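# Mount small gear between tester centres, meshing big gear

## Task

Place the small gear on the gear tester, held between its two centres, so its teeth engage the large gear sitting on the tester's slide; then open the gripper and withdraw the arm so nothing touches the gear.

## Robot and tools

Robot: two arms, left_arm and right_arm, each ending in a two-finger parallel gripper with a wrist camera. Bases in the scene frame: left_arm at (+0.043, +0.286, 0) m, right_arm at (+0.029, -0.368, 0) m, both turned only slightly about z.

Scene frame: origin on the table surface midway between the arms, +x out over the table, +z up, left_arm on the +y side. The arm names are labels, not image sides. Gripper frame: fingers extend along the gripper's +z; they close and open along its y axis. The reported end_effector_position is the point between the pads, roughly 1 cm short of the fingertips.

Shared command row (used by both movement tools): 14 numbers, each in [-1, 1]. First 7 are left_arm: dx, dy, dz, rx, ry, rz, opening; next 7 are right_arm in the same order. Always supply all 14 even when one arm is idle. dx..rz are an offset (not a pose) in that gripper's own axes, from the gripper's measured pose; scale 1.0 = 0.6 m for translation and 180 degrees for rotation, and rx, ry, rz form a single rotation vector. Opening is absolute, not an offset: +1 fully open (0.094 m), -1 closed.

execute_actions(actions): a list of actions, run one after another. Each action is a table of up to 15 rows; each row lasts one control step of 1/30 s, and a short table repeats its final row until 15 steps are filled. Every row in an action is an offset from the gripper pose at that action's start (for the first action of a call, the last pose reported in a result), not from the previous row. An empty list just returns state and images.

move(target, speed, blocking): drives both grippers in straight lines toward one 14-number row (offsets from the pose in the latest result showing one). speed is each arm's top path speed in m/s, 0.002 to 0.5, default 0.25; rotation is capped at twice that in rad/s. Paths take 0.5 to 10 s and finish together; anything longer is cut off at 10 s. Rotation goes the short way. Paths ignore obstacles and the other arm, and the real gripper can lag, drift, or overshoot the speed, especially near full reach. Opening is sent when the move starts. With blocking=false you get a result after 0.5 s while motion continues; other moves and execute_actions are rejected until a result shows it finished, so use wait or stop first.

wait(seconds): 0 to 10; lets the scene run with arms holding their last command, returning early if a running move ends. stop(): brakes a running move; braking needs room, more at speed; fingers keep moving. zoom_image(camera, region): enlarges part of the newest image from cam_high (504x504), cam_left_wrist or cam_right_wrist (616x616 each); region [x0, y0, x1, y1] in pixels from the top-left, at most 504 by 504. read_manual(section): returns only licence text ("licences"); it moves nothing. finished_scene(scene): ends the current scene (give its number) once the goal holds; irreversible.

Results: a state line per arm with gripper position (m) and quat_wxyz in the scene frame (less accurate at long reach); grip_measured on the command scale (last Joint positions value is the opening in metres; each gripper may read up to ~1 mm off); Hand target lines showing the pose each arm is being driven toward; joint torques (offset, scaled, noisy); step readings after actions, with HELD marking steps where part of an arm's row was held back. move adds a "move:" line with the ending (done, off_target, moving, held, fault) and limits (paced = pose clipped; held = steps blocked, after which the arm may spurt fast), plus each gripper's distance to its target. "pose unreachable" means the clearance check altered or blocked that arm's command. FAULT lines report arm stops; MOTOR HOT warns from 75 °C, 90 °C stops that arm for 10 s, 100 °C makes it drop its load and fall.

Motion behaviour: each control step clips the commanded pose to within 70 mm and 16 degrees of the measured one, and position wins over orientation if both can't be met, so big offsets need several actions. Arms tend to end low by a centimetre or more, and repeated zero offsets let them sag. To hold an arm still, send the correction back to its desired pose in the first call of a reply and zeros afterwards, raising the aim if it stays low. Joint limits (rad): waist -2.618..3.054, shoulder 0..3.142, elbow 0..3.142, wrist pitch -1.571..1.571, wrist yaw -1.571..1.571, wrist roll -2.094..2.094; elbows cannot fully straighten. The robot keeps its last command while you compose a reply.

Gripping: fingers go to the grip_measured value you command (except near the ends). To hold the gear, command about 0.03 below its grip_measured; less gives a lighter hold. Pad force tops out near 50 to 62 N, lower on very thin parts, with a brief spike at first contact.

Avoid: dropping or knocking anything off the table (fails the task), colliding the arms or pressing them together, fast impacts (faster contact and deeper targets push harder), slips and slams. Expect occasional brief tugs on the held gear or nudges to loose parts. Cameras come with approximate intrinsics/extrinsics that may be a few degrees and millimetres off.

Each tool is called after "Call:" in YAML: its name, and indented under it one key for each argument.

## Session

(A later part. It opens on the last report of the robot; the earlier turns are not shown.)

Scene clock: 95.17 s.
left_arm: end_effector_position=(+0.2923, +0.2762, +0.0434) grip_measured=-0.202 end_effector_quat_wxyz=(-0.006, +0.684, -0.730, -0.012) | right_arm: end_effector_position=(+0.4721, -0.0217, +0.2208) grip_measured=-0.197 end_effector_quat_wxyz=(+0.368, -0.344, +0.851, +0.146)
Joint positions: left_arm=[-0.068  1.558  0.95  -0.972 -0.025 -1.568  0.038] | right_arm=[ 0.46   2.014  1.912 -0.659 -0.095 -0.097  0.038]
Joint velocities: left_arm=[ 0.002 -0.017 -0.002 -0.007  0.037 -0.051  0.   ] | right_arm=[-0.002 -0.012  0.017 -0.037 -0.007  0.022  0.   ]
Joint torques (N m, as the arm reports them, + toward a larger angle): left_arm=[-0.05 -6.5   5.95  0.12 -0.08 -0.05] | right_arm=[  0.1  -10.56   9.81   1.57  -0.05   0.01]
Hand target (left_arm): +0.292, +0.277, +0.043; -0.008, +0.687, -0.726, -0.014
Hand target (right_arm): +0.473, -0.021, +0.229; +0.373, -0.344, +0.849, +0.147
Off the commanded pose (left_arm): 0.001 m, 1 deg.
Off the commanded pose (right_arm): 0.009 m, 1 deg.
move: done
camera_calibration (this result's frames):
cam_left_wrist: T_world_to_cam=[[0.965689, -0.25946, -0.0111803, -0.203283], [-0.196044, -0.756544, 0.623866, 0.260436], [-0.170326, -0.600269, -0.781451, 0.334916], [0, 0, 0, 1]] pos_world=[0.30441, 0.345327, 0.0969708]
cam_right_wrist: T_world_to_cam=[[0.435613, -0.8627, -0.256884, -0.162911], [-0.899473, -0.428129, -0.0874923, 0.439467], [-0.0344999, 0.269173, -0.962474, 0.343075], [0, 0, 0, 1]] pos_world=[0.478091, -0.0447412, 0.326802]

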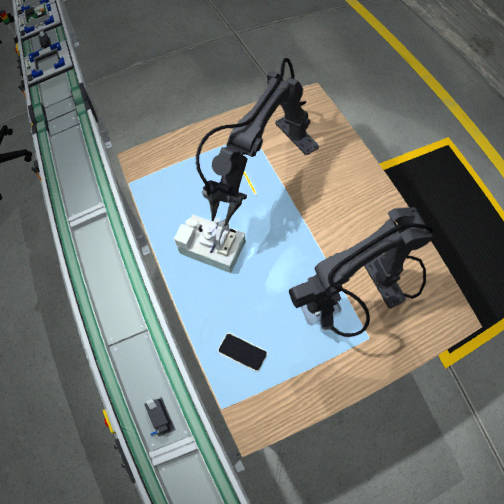

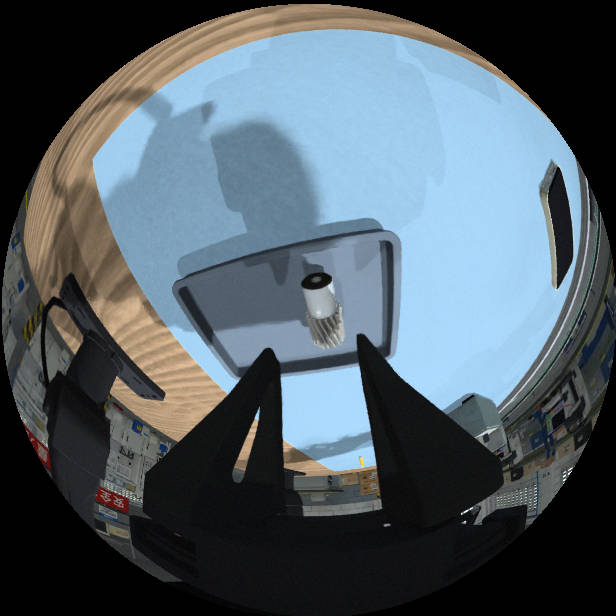

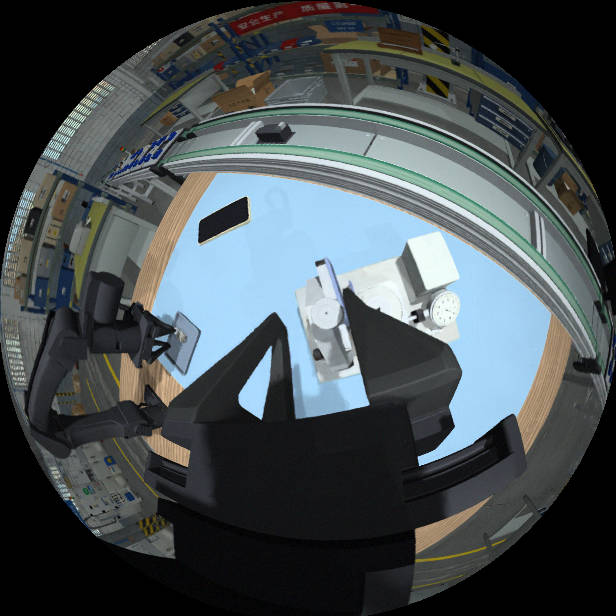

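Call:
move:
  target: [0,-0.002,0.056,0,0,0,-0.2,-0.012,0,-0.01,0,-0.01,0,-0.2]
  speed: 0.05

Call:
move:
  target: [0,0,0,0,0,0,-0.68,-0.012,0,-0.01,0,-0.005,0,-0.2]

Call:
move:
  target: [0,0,-0.2,0,0,0.73,-0.68,-0.012,0,-0.01,0,-0.005,0,-0.2]
  speed: 0.4

Call:
move:
  target: [-0.3,-0.1,-0.02,0,-0.505,0,-0.68,-0.012,0,-0.01,0,-0.005,0,-0.2]
  speed: 0.3

Scene clock: 106.87 s.
left_arm: end_effector_position=(+0.2985, +0.2758, +0.0159) grip_measured=-0.202 end_effector_quat_wxyz=(-0.012, +0.685, -0.729, -0.005) | right_arm: end_effector_position=(+0.4752, -0.0195, +0.2248) grip_measured=-0.197 end_effector_quat_wxyz=(+0.378, -0.343, +0.847, +0.148)
Joint positions: left_arm=[-0.068  1.612  0.884 -0.834 -0.025 -1.57   0.038] | right_arm=[ 0.46   2.014  1.912 -0.637 -0.095 -0.097  0.038]
Joint velocities: left_arm=[ 0.007  0.007  0.002  0.022 -0.037 -0.022  0.001] | right_arm=[ 0.017 -0.007  0.002 -0.11  -0.007 -0.051 -0.   ]
Joint torques (N m, as the arm reports them, + toward a larger angle): left_arm=[ 0.11 -6.09  4.5   0.2  -0.02  0.05] | right_arm=[  0.01 -12.24   6.67   1.8   -0.08   0.04]
Hand target (left_arm): +0.293, +0.277, +0.010; -0.006, +0.684, -0.730, -0.012
Hand target (right_arm): +0.473, -0.021, +0.230; +0.381, -0.342, +0.846, +0.151
Off the commanded pose (left_arm): 0.008 m, 1 deg.
Off the commanded pose (right_arm): 0.006 m, 1 deg.
move: done
camera_calibration (this result's frames):
cam_left_wrist: T_world_to_cam=[[0.966318, -0.257251, 0.00719522, -0.210742], [-0.205962, -0.756291, 0.62097, 0.281455], [-0.154304, -0.601537, -0.783801, 0.309854], [0, 0, 0, 1]] pos_world=[0.309425, 0.345036, 0.0696055]
cam_right_wrist: T_world_to_cam=[[0.440233, -0.859324, -0.2603, -0.162654], [-0.897716, -0.426845, -0.109127, 0.447535], [-0.0173329, 0.281717, -0.959341, 0.337825], [0, 0, 0, 1]] pos_world=[0.479221, -0.0439155, 0.330588]

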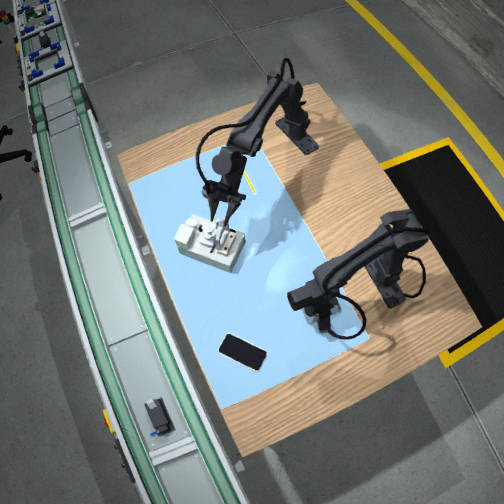

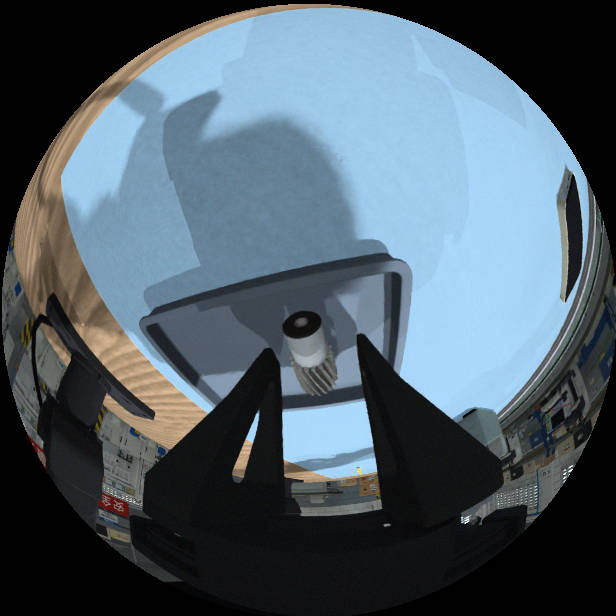

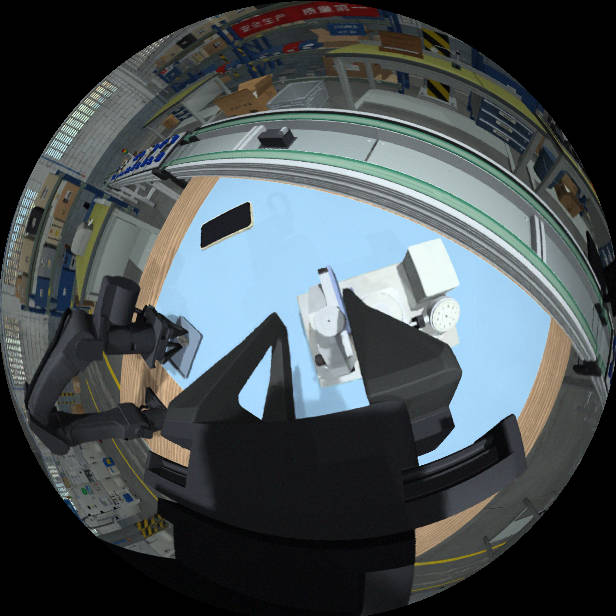

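Scene clock: 107.57 s.
left_arm: end_effector_position=(+0.2985, +0.2758, +0.0159) grip_measured=-0.631 end_effector_quat_wxyz=(-0.012, +0.685, -0.729, -0.005) | right_arm: end_effector_position=(+0.4752, -0.0195, +0.2248) grip_measured=-0.197 end_effector_quat_wxyz=(+0.378, -0.343, +0.847, +0.148)
Joint positions: left_arm=[-0.068  1.612  0.884 -0.834 -0.025 -1.57   0.017] | right_arm=[ 0.46   2.014  1.912 -0.637 -0.095 -0.097  0.038]
Joint velocities: left_arm=[-0.007 -0.002  0.002  0.022 -0.037 -0.007 -0.001] | right_arm=[-0.002 -0.012  0.012  0.022  0.037  0.051 -0.   ]
Joint torques (N m, as the arm reports them, + toward a larger angle): left_arm=[ 0.11 -6.9   5.81  0.15 -0.02  0.02] | right_arm=[ -0.04 -11.27   8.73   1.7   -0.06   0.04]
Hand target (left_arm): +0.298, +0.276, +0.016; -0.012, +0.685, -0.729, -0.005
Hand target (right_arm): +0.475, -0.019, +0.234; +0.384, -0.342, +0.844, +0.151
Off the commanded pose (left_arm): 0.000 m, 0 deg.
Off the commanded pose (right_arm): 0.009 m, 1 deg.
move: done
camera_calibration (this result's frames):
cam_left_wrist: T_world_to_cam=[[0.966318, -0.257251, 0.00719522, -0.210742], [-0.205962, -0.756291, 0.62097, 0.281455], [-0.154304, -0.601537, -0.783801, 0.309854], [0, 0, 0, 1]] pos_world=[0.309425, 0.345036, 0.0696055]
cam_right_wrist: T_world_to_cam=[[0.440233, -0.859324, -0.2603, -0.162654], [-0.897716, -0.426845, -0.109127, 0.447535], [-0.0173329, 0.281717, -0.959341, 0.337825], [0, 0, 0, 1]] pos_world=[0.479221, -0.0439155, 0.330588]

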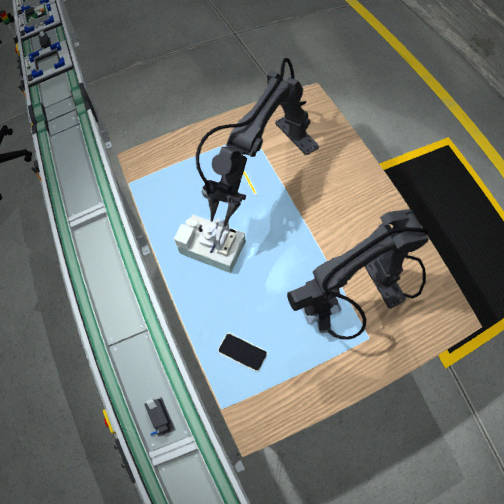

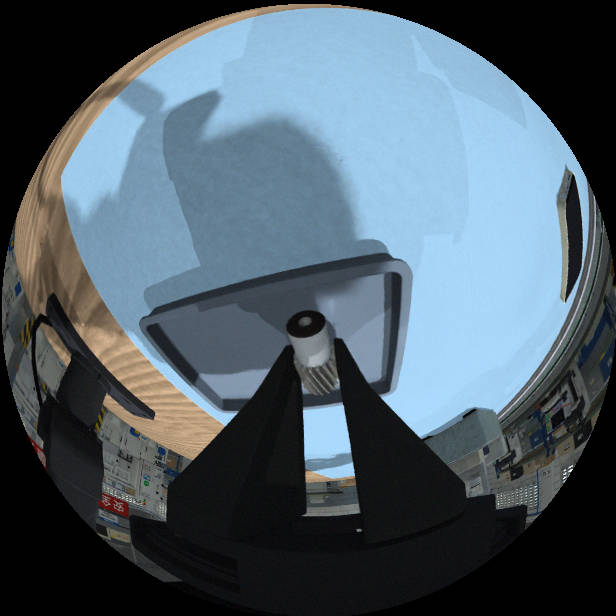

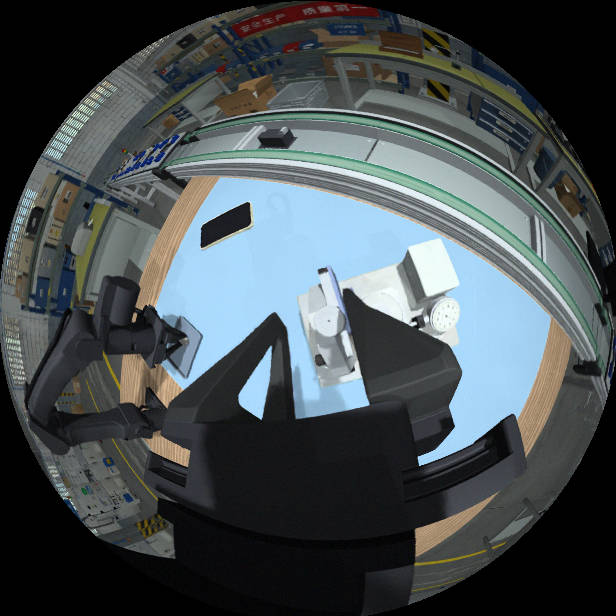

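Scene clock: 111.10 s.
left_arm: end_effector_position=(+0.2919, +0.2767, +0.1224) grip_measured=-0.631 end_effector_quat_wxyz=(-0.019, +0.375, +0.927, +0.008) | right_arm: end_effector_position=(+0.4752, -0.0195, +0.2248) grip_measured=-0.197 end_effector_quat_wxyz=(+0.378, -0.343, +0.847, +0.148)
Joint positions: left_arm=[-0.068  1.514  1.228 -1.316 -0.028  0.706  0.017] | right_arm=[ 0.46   2.014  1.912 -0.637 -0.095 -0.097  0.038]
Joint velocities: left_arm=[ 0.002  0.007 -0.007  0.037 -0.022  0.037  0.   ] | right_arm=[ 0.002 -0.027 -0.002 -0.037 -0.037  0.007 -0.   ]
Joint torques (N m, as the arm reports them, + toward a larger angle): left_arm=[-0.46 -8.39  9.13 -0.07  0.04  0.13] | right_arm=[  0.   -11.21   8.74   1.7   -0.07   0.01]
Hand target (left_arm): +0.297, +0.274, +0.135; +0.000, +0.382, +0.924, +0.014
Hand target (right_arm): +0.475, -0.019, +0.234; +0.384, -0.342, +0.844, +0.151
Off the commanded pose (left_arm): 0.015 m, 2 deg.
Off the commanded pose (right_arm): 0.009 m, 1 deg.
move: off_target (left_arm)
camera_calibration (this result's frames):
cam_left_wrist: T_world_to_cam=[[-0.82243, -0.568758, 0.0111171, 0.402886], [-0.414707, 0.612819, 0.67266, -0.109609], [-0.389393, 0.548605, -0.739869, 0.137896], [0, 0, 0, 1]] pos_world=[0.339586, 0.220665, 0.171275]
cam_right_wrist: T_world_to_cam=[[0.440233, -0.859324, -0.2603, -0.162654], [-0.897716, -0.426845, -0.109127, 0.447535], [-0.0173329, 0.281717, -0.959341, 0.337825], [0, 0, 0, 1]] pos_world=[0.479221, -0.0439155, 0.330588]

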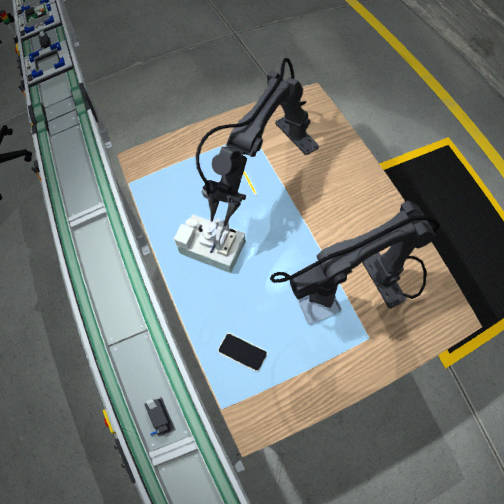

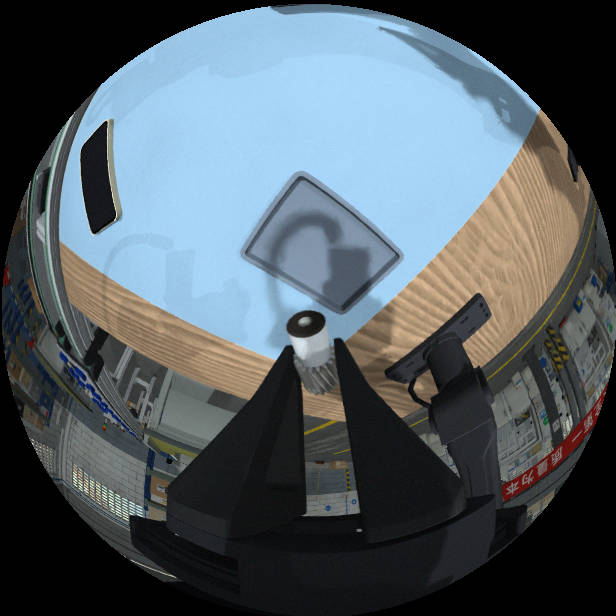

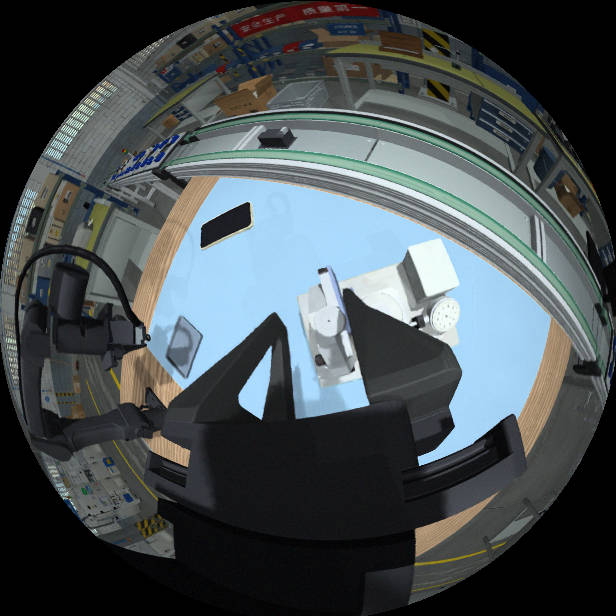

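Scene clock: 114.77 s.
left_arm: end_effector_position=(+0.3831, +0.1084, +0.1331) grip_measured=-0.631 end_effector_quat_wxyz=(+0.648, +0.265, +0.662, -0.267) | right_arm: end_effector_position=(+0.4752, -0.0195, +0.2248) grip_measured=-0.197 end_effector_quat_wxyz=(+0.378, -0.343, +0.847, +0.148)
Joint positions: left_arm=[-0.257  1.767  0.267  1.481  0.521 -0.001  0.017] | right_arm=[ 0.46   2.014  1.912 -0.637 -0.095 -0.097  0.038]
Joint velocities: left_arm=[ 0.002  0.002 -0.007 -0.081  0.037 -0.081  0.   ] | right_arm=[ 0.007 -0.002  0.002 -0.081 -0.037 -0.037  0.001]
Joint torques (N m, as the arm reports them, + toward a larger angle): left_arm=[-0.67 -5.57  2.49  1.94 -0.09 -0.05] | right_arm=[ -0.08 -11.29   8.82   1.7   -0.09   0.03]
Hand target (left_arm): +0.379, +0.107, +0.129; +0.645, +0.262, +0.665, -0.271
Hand target (right_arm): +0.475, -0.019, +0.234; +0.384, -0.342, +0.844, +0.151
Off the commanded pose (left_arm): 0.007 m, 1 deg.
Off the commanded pose (right_arm): 0.009 m, 1 deg.
move: done
camera_calibration (this result's frames):
cam_left_wrist: T_world_to_cam=[[-0.689573, -0.6998, -0.186465, 0.371707], [-0.367682, 0.560111, -0.742351, 0.200128], [0.623939, -0.443345, -0.643541, -0.0198762], [0, 0, 0, 1]] pos_world=[0.342304, 0.139215, 0.205084]
cam_right_wrist: T_world_to_cam=[[0.440233, -0.859324, -0.2603, -0.162654], [-0.897716, -0.426845, -0.109127, 0.447535], [-0.0173329, 0.281717, -0.959341, 0.337825], [0, 0, 0, 1]] pos_world=[0.479221, -0.0439155, 0.330588]

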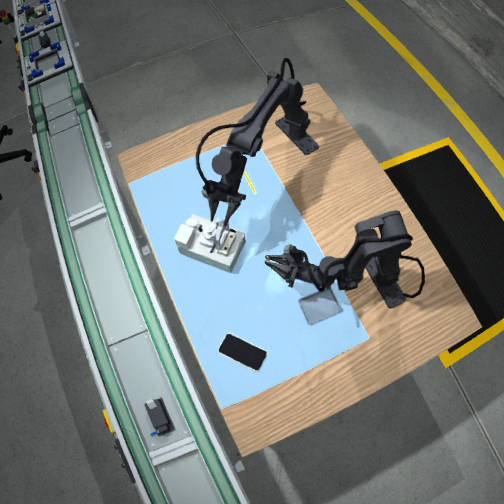

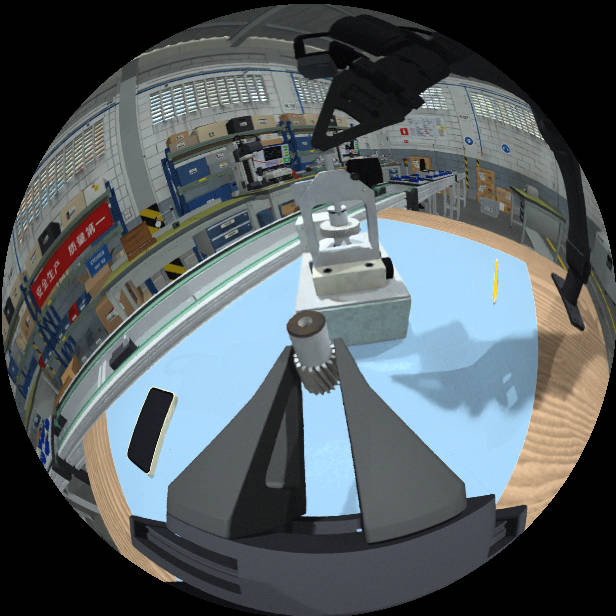

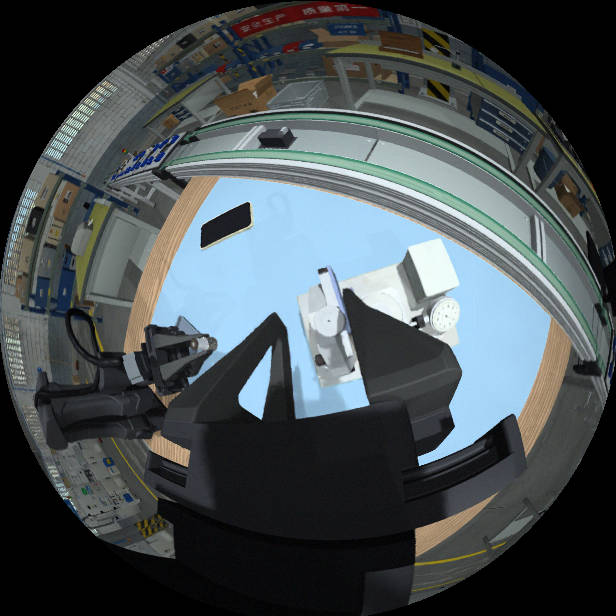

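Call:
zoom_image:
  camera: "cam_left_wrist"
  region: [250,100,450,300]

Region (250, 100, 450, 300) of cam_left_wrist's 616x616 image, scaled by 2.520, with more detail than that image has.

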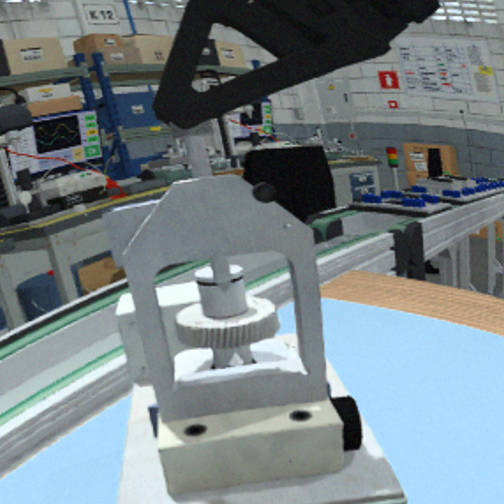

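Call:
move:
  target: [-0.015,-0.03,0.12,0.033,-0.008,0,-0.68,0.012,-0.01,0.018,0,0,0,-0.2]
  speed: 0.06

Scene clock: 135.90 s.
left_arm: end_effector_position=(+0.4160, +0.0502, +0.1352) grip_measured=-0.631 end_effector_quat_wxyz=(+0.636, +0.297, +0.646, -0.301) | right_arm: end_effector_position=(+0.4789, -0.0168, +0.2257) grip_measured=-0.197 end_effector_quat_wxyz=(+0.389, -0.342, +0.842, +0.151)
Joint positions: left_arm=[-0.376  1.898  0.502  1.383  0.504 -0.005  0.017] | right_arm=[ 0.46   2.014  1.897 -0.597 -0.095 -0.097  0.038]
Joint velocities: left_arm=[ 0.007  0.007 -0.012 -0.066 -0.007  0.037 -0.   ] | right_arm=[ 0.002  0.012 -0.002 -0.037  0.007 -0.007  0.   ]
Joint torques (N m, as the arm reports them, + toward a larger angle): left_arm=[-0.6  -7.63  6.71  1.69 -0.11 -0.07] | right_arm=[-0.88 -9.71  6.4   1.83 -0.16 -0.06]
Hand target (left_arm): +0.422, +0.045, +0.141; +0.641, +0.296, +0.640, -0.304
Hand target (right_arm): +0.482, -0.022, +0.212; +0.377, -0.343, +0.847, +0.149
Off the commanded pose (left_arm): 0.010 m, 1 deg.
Off the commanded pose (right_arm): 0.015 m, 1 deg.
move: off_target (right_arm)
camera_calibration (this result's frames):
cam_left_wrist: T_world_to_cam=[[-0.756916, -0.626457, -0.186092, 0.378343], [-0.305685, 0.591079, -0.746447, 0.219626], [0.577612, -0.508112, -0.638895, -0.0430156], [0, 0, 0, 1]] pos_world=[0.378357, 0.0853431, 0.206863]
cam_right_wrist: T_world_to_cam=[[0.445563, -0.85543, -0.264032, -0.163352], [-0.895248, -0.425042, -0.133679, 0.456558], [0.0021283, 0.295937, -0.955205, 0.328004], [0, 0, 0, 1]] pos_world=[0.480818, -0.0427482, 0.331213]

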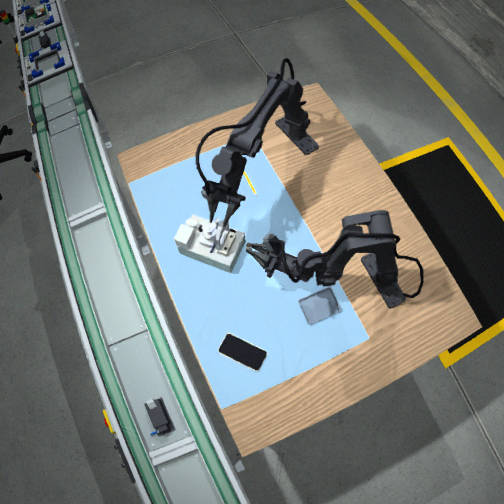

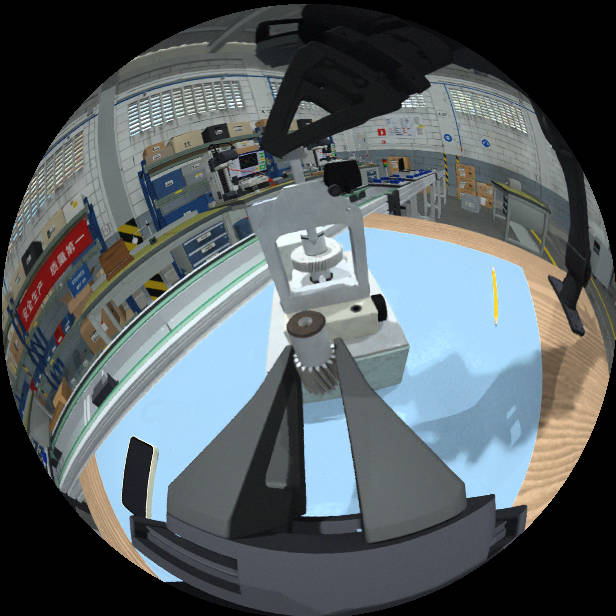

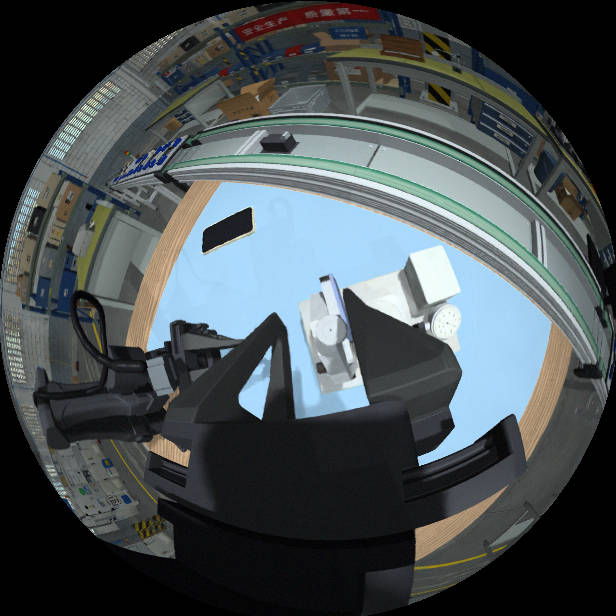

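Call:
move:
  target: [-0.01,0,0.01,0,-0.004,0,-0.68,0.042,-0.012,0.024,0,0,0,-0.2]
  speed: 0.04

Scene clock: 140.17 s.
left_arm: end_effector_position=(+0.4164, +0.0505, +0.1332) grip_measured=-0.631 end_effector_quat_wxyz=(+0.633, +0.296, +0.649, -0.300) | right_arm: end_effector_position=(+0.4807, -0.0210, +0.1897) grip_measured=-0.197 end_effector_quat_wxyz=(+0.381, -0.340, +0.847, +0.149)
Joint positions: left_arm=[-0.376  1.898  0.502  1.375  0.502 -0.005  0.017] | right_arm=[ 0.45   2.014  1.768 -0.486 -0.1   -0.098  0.038]
Joint velocities: left_arm=[ 0.007 -0.012  0.002 -0.007 -0.022 -0.037 -0.   ] | right_arm=[ 0.022 -0.022  0.007  0.051  0.066  0.051 -0.   ]
Joint torques (N m, as the arm reports them, + toward a larger angle): left_arm=[-0.68 -8.68  6.14  1.7  -0.07 -0.07] | right_arm=[ -0.61 -12.79   6.42   1.85  -0.14  -0.09]
Hand target (left_arm): +0.420, +0.046, +0.141; +0.640, +0.296, +0.641, -0.303
Hand target (right_arm): +0.480, -0.026, +0.197; +0.388, -0.342, +0.842, +0.151
Off the commanded pose (left_arm): 0.010 m, 1 deg.
Off the commanded pose (right_arm): 0.009 m, 1 deg.
move: done
camera_calibration (this result's frames):
cam_left_wrist: T_world_to_cam=[[-0.756744, -0.627888, -0.181923, 0.37787], [-0.313343, 0.59264, -0.74202, 0.220573], [0.57372, -0.504515, -0.645221, -0.0420371], [0, 0, 0, 1]] pos_world=[0.379183, 0.0853308, 0.20529]
cam_right_wrist: T_world_to_cam=[[0.437344, -0.859784, -0.263631, -0.173519], [-0.899211, -0.422089, -0.115157, 0.44997], [-0.0122658, 0.287423, -0.957725, 0.302049], [0, 0, 0, 1]] pos_world=[0.484211, -0.0460771, 0.295352]

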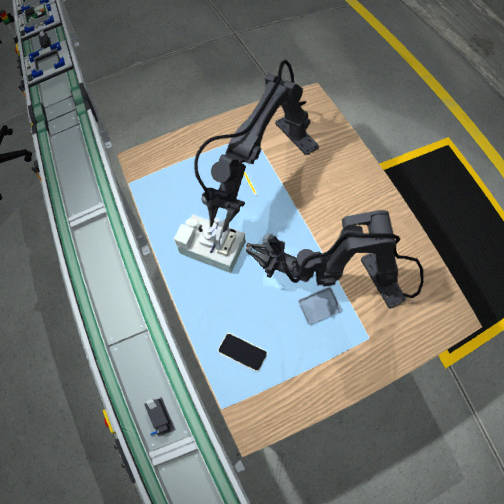

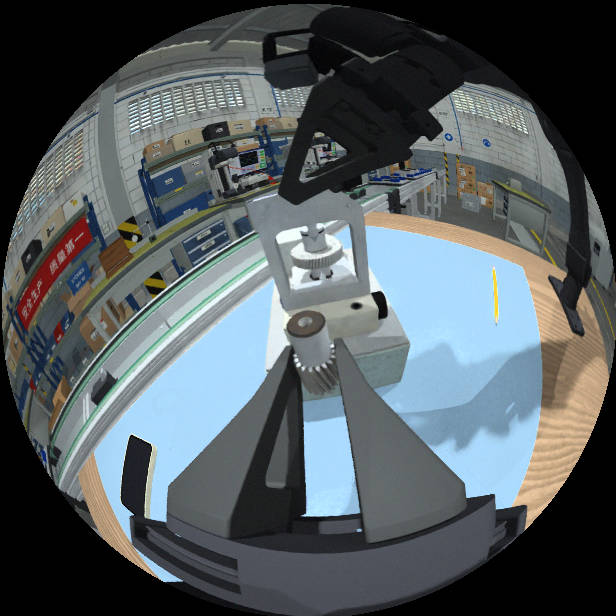

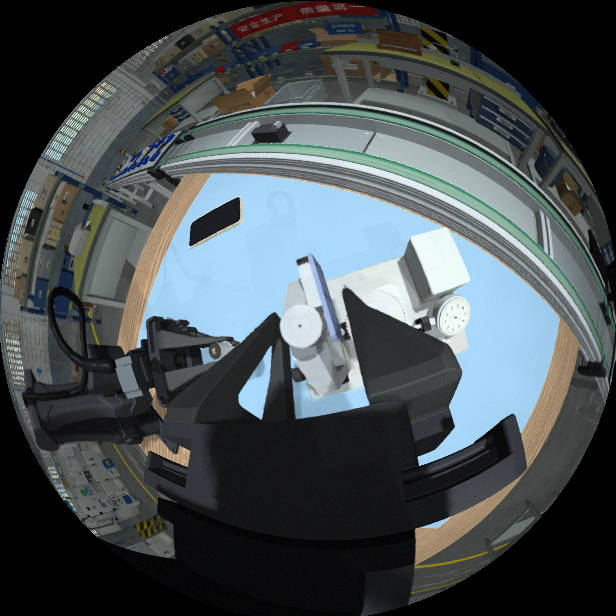

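Too low; raise ~13 mm, then close.

Call:
move:
  target: [-0.012,0,0.01,0,-0.008,0,-0.68,-0.028,0.008,-0.027,0,-0.005,0,-0.2]
  speed: 0.03

Call:
move:
  target: [-0.01,0,0.008,0,-0.004,0,-0.68,-0.01,0,-0.01,0,-0.005,0,-0.8]
  speed: 0.03

Scene clock: 148.50 s.
left_arm: end_effector_position=(+0.4167, +0.0508, +0.1331) grip_measured=-0.631 end_effector_quat_wxyz=(+0.632, +0.294, +0.650, -0.301) | right_arm: end_effector_position=(+0.4788, -0.0223, +0.1927) grip_measured=-0.197 end_effector_quat_wxyz=(+0.375, -0.341, +0.849, +0.148)
Joint positions: left_arm=[-0.376  1.898  0.502  1.374  0.499 -0.011  0.017] | right_arm=[ 0.45   2.014  1.789 -0.521 -0.1   -0.098  0.038]
Joint velocities: left_arm=[ 0.007 -0.002  0.002 -0.037  0.007  0.022  0.001] | right_arm=[-0.007 -0.007 -0.002  0.066  0.037  0.022  0.002]
Joint torques (N m, as the arm reports them, + toward a larger angle): left_arm=[-0.78 -7.74  6.09  1.91 -0.09 -0.09] | right_arm=[  0.68 -12.21   9.98   1.56   0.01   0.09]
Hand target (left_arm): +0.420, +0.046, +0.140; +0.641, +0.293, +0.641, -0.304
Hand target (right_arm): +0.476, -0.018, +0.213; +0.388, -0.339, +0.844, +0.152
Off the commanded pose (left_arm): 0.009 m, 2 deg.
Off the commanded pose (right_arm): 0.021 m, 2 deg.
move: off_target (right_arm)
camera_calibration (this result's frames):
cam_left_wrist: T_world_to_cam=[[-0.755841, -0.630613, -0.17616, 0.377315], [-0.318478, 0.589166, -0.7426, 0.22283], [0.572081, -0.505185, -0.646152, -0.0413072], [0, 0, 0, 1]] pos_world=[0.379788, 0.085788, 0.205251]
cam_right_wrist: T_world_to_cam=[[0.434493, -0.861826, -0.261671, -0.172102], [-0.90039, -0.422934, -0.102105, 0.446148], [-0.0226731, 0.279969, -0.959741, 0.310524], [0, 0, 0, 1]] pos_world=[0.483525, -0.046568, 0.298542]

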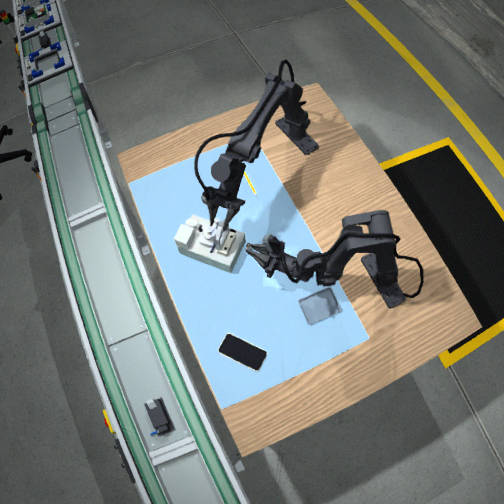

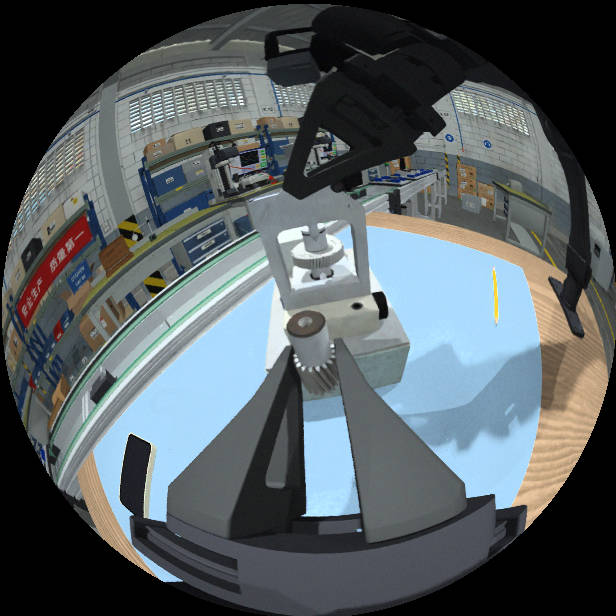

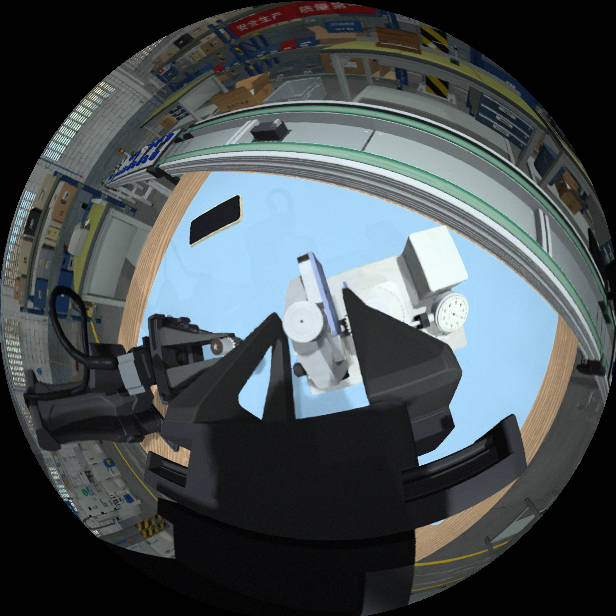

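Scene clock: 149.20 s.
left_arm: end_effector_position=(+0.4168, +0.0509, +0.1315) grip_measured=-0.631 end_effector_quat_wxyz=(+0.630, +0.293, +0.653, -0.301) | right_arm: end_effector_position=(+0.4770, -0.0201, +0.1930) grip_measured=-0.542 end_effector_quat_wxyz=(+0.371, -0.334, +0.852, +0.160)
Joint positions: left_arm=[-0.376  1.898  0.502  1.367  0.498 -0.011  0.017] | right_arm=[ 0.45   2.014  1.789 -0.521 -0.118 -0.075  0.022]
Joint velocities: left_arm=[-0.007  0.017  0.007  0.007  0.007 -0.037  0.   ] | right_arm=[-0.007 -0.017 -0.007 -0.022  0.066  0.022 -0.001]
Joint torques (N m, as the arm reports them, + toward a larger angle): left_arm=[-0.57 -9.    5.89  1.72 -0.08 -0.05] | right_arm=[  0.04 -11.83   7.99   1.78   0.12  -0.2 ]
Hand target (left_arm): +0.420, +0.047, +0.139; +0.636, +0.292, +0.646, -0.303
Hand target (right_arm): +0.478, -0.022, +0.201; +0.381, -0.340, +0.846, +0.151
Off the commanded pose (left_arm): 0.009 m, 1 deg.
Off the commanded pose (right_arm): 0.009 m, 2 deg.
move: done
camera_calibration (this result's frames):
cam_left_wrist: T_world_to_cam=[[-0.756476, -0.630753, -0.172898, 0.376998], [-0.323667, 0.590771, -0.739074, 0.223251], [0.568316, -0.50313, -0.651058, -0.0401917], [0, 0, 0, 1]] pos_world=[0.380291, 0.0856815, 0.204014]
cam_right_wrist: T_world_to_cam=[[0.42682, -0.857093, -0.288472, -0.160392], [-0.903465, -0.418132, -0.0944258, 0.445495], [-0.0396877, 0.300927, -0.952821, 0.317286], [0, 0, 0, 1]] pos_world=[0.483541, -0.0466751, 0.298114]

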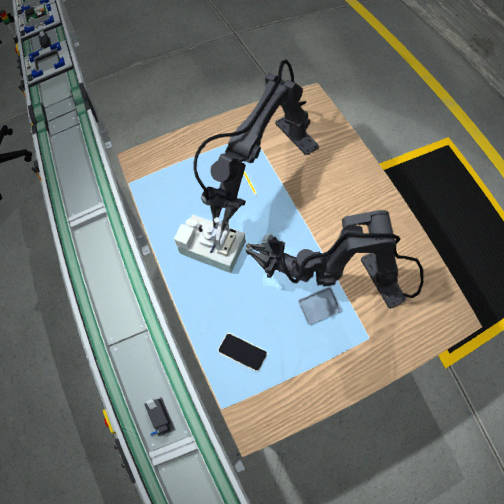

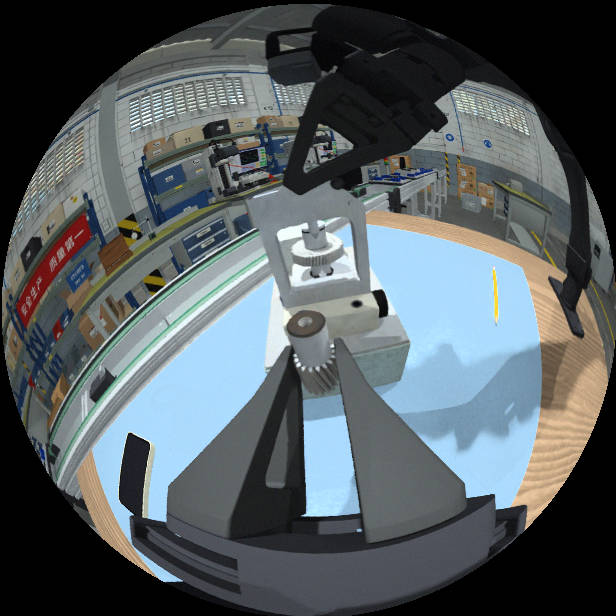

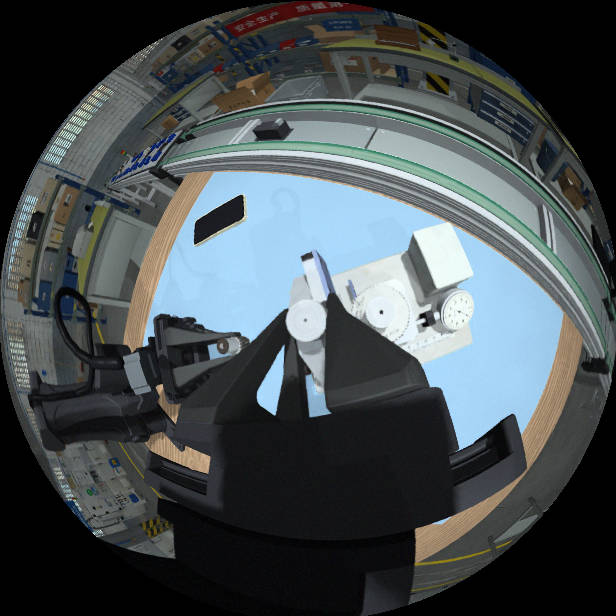

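Grabbed frame. Open, raise.

Call:
execute_actions:
  actions:
    - [[-0.012,0,0.008,0,-0.012,0,-0.68,-0.01,0,-0.01,0,0,0,-0.35]]
    - [[-0.01,0,0.008,0,-0.006,0,-0.68,-0.04,0,-0.032,0,-0.005,0,-0.35]]
    - [[-0.01,0,0.008,0,-0.006,0,-0.68,-0.015,0,-0.012,0,-0.005,0,-0.35]]

Scene clock: 163.93 s.
left_arm: end_effector_position=(+0.4175, +0.0511, +0.1324) grip_measured=-0.631 end_effector_quat_wxyz=(+0.633, +0.287, +0.650, -0.305) | right_arm: end_effector_position=(+0.4768, -0.0206, +0.2127) grip_measured=-0.352 end_effector_quat_wxyz=(+0.369, -0.334, +0.853, +0.159)
Joint positions: left_arm=[-0.376  1.911  0.502  1.396  0.496 -0.027  0.017] | right_arm=[ 0.45   2.02   1.878 -0.608 -0.116 -0.075  0.03 ]
Joint velocities: left_arm=[-0.002  0.002 -0.002  0.022  0.022  0.037  0.   ] | right_arm=[-0.012 -0.027 -0.017 -0.066  0.022 -0.037  0.   ]
Joint torques (N m, as the arm reports them, + toward a larger angle): left_arm=[-0.54 -8.23  5.82  1.82 -0.12 -0.06] | right_arm=[ -0.02 -11.22   9.52   1.61  -0.07   0.04]
Hand target (left_arm): +0.420, +0.047, +0.138; +0.640, +0.285, +0.644, -0.308
Hand target (right_arm): +0.477, -0.020, +0.224; +0.377, -0.333, +0.849, +0.162
Off the commanded pose (left_arm): 0.008 m, 1 deg.
Off the commanded pose (right_arm): 0.012 m, 1 deg.
Step readings (end_effector_position; steps 1 to 15: 1st action; 16 to 30: 2nd action; 31 to 45: 3rd action):
0: left_arm (+0.4168, +0.0509, +0.1314) | right_arm (+0.4770, -0.0201, +0.1930)
1: left_arm (+0.4168, +0.0509, +0.1317) | right_arm (+0.4770, -0.0204, +0.1927)
2: left_arm (+0.4170, +0.0509, +0.1317) | right_arm (+0.4768, -0.0206, +0.1925)
4: left_arm (+0.4171, +0.0509, +0.1311) | right_arm (+0.4763, -0.0209, +0.1919)
8: left_arm (+0.4172, +0.0509, +0.1310) | right_arm (+0.4756, -0.0215, +0.1909)
15: left_arm (+0.4172, +0.0509, +0.1324) | right_arm (+0.4756, -0.0215, +0.1909)
16: left_arm (+0.4173, +0.0509, +0.1324) | right_arm (+0.4753, -0.0217, +0.1926)
17: left_arm (+0.4173, +0.0509, +0.1324) | right_arm (+0.4756, -0.0214, +0.1952)
19: left_arm (+0.4173, +0.0509, +0.1324) | right_arm (+0.4769, -0.0205, +0.2045)
23: left_arm (+0.4173, +0.0510, +0.1324) | right_arm (+0.4796, -0.0186, +0.2164)
30: left_arm (+0.4173, +0.0510, +0.1324) | right_arm (+0.4769, -0.0205, +0.2129)
31: left_arm (+0.4174, +0.0510, +0.1324) | right_arm (+0.4768, -0.0205, +0.2128)
32: left_arm (+0.4174, +0.0510, +0.1324) | right_arm (+0.4768, -0.0206, +0.2127)
34: left_arm (+0.4174, +0.0511, +0.1324) | right_arm (+0.4768, -0.0206, +0.2127)
38: left_arm (+0.4174, +0.0511, +0.1324) | right_arm (+0.4768, -0.0206, +0.2127)
45: end_effector_position above
camera_calibration (this result's frames):
cam_left_wrist: T_world_to_cam=[[-0.75435, -0.635744, -0.163663, 0.37592], [-0.324316, 0.577662, -0.749084, 0.226279], [0.570767, -0.511993, -0.641941, -0.0416656], [0, 0, 0, 1]] pos_world=[0.380742, 0.0869434, 0.204279]
cam_right_wrist: T_world_to_cam=[[0.424764, -0.858428, -0.287536, -0.154257], [-0.904359, -0.416861, -0.0914437, 0.44683], [-0.0413648, 0.298878, -0.953394, 0.337117], [0, 0, 0, 1]] pos_world=[0.483562, -0.0469097, 0.317911]

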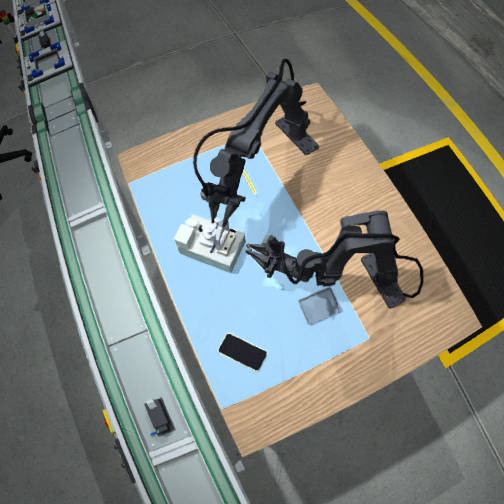

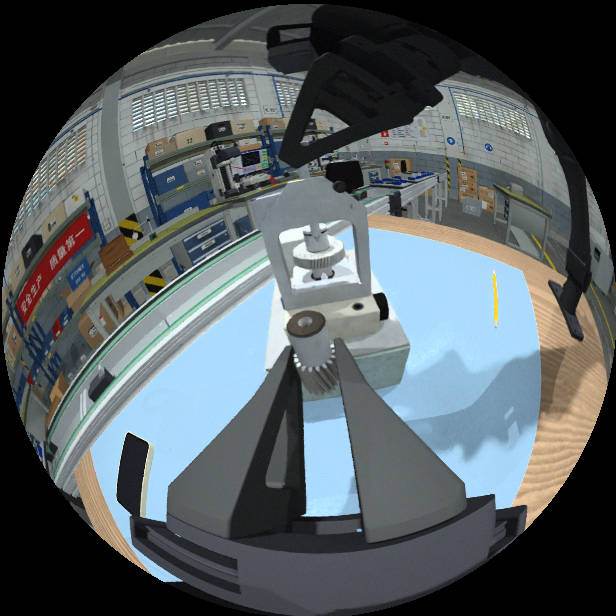

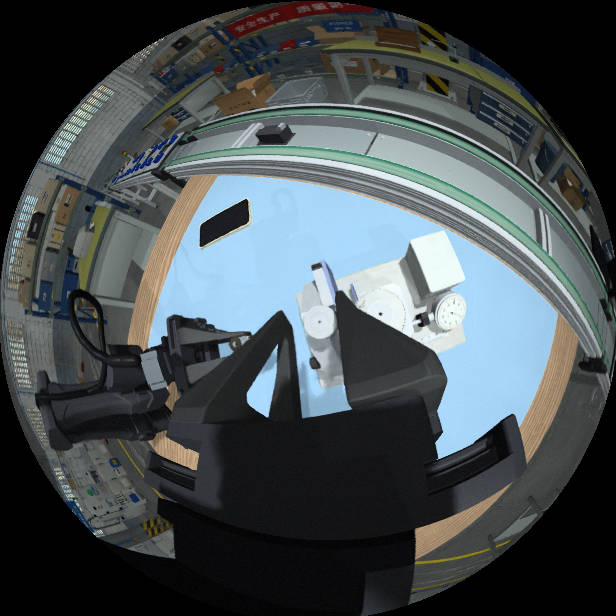

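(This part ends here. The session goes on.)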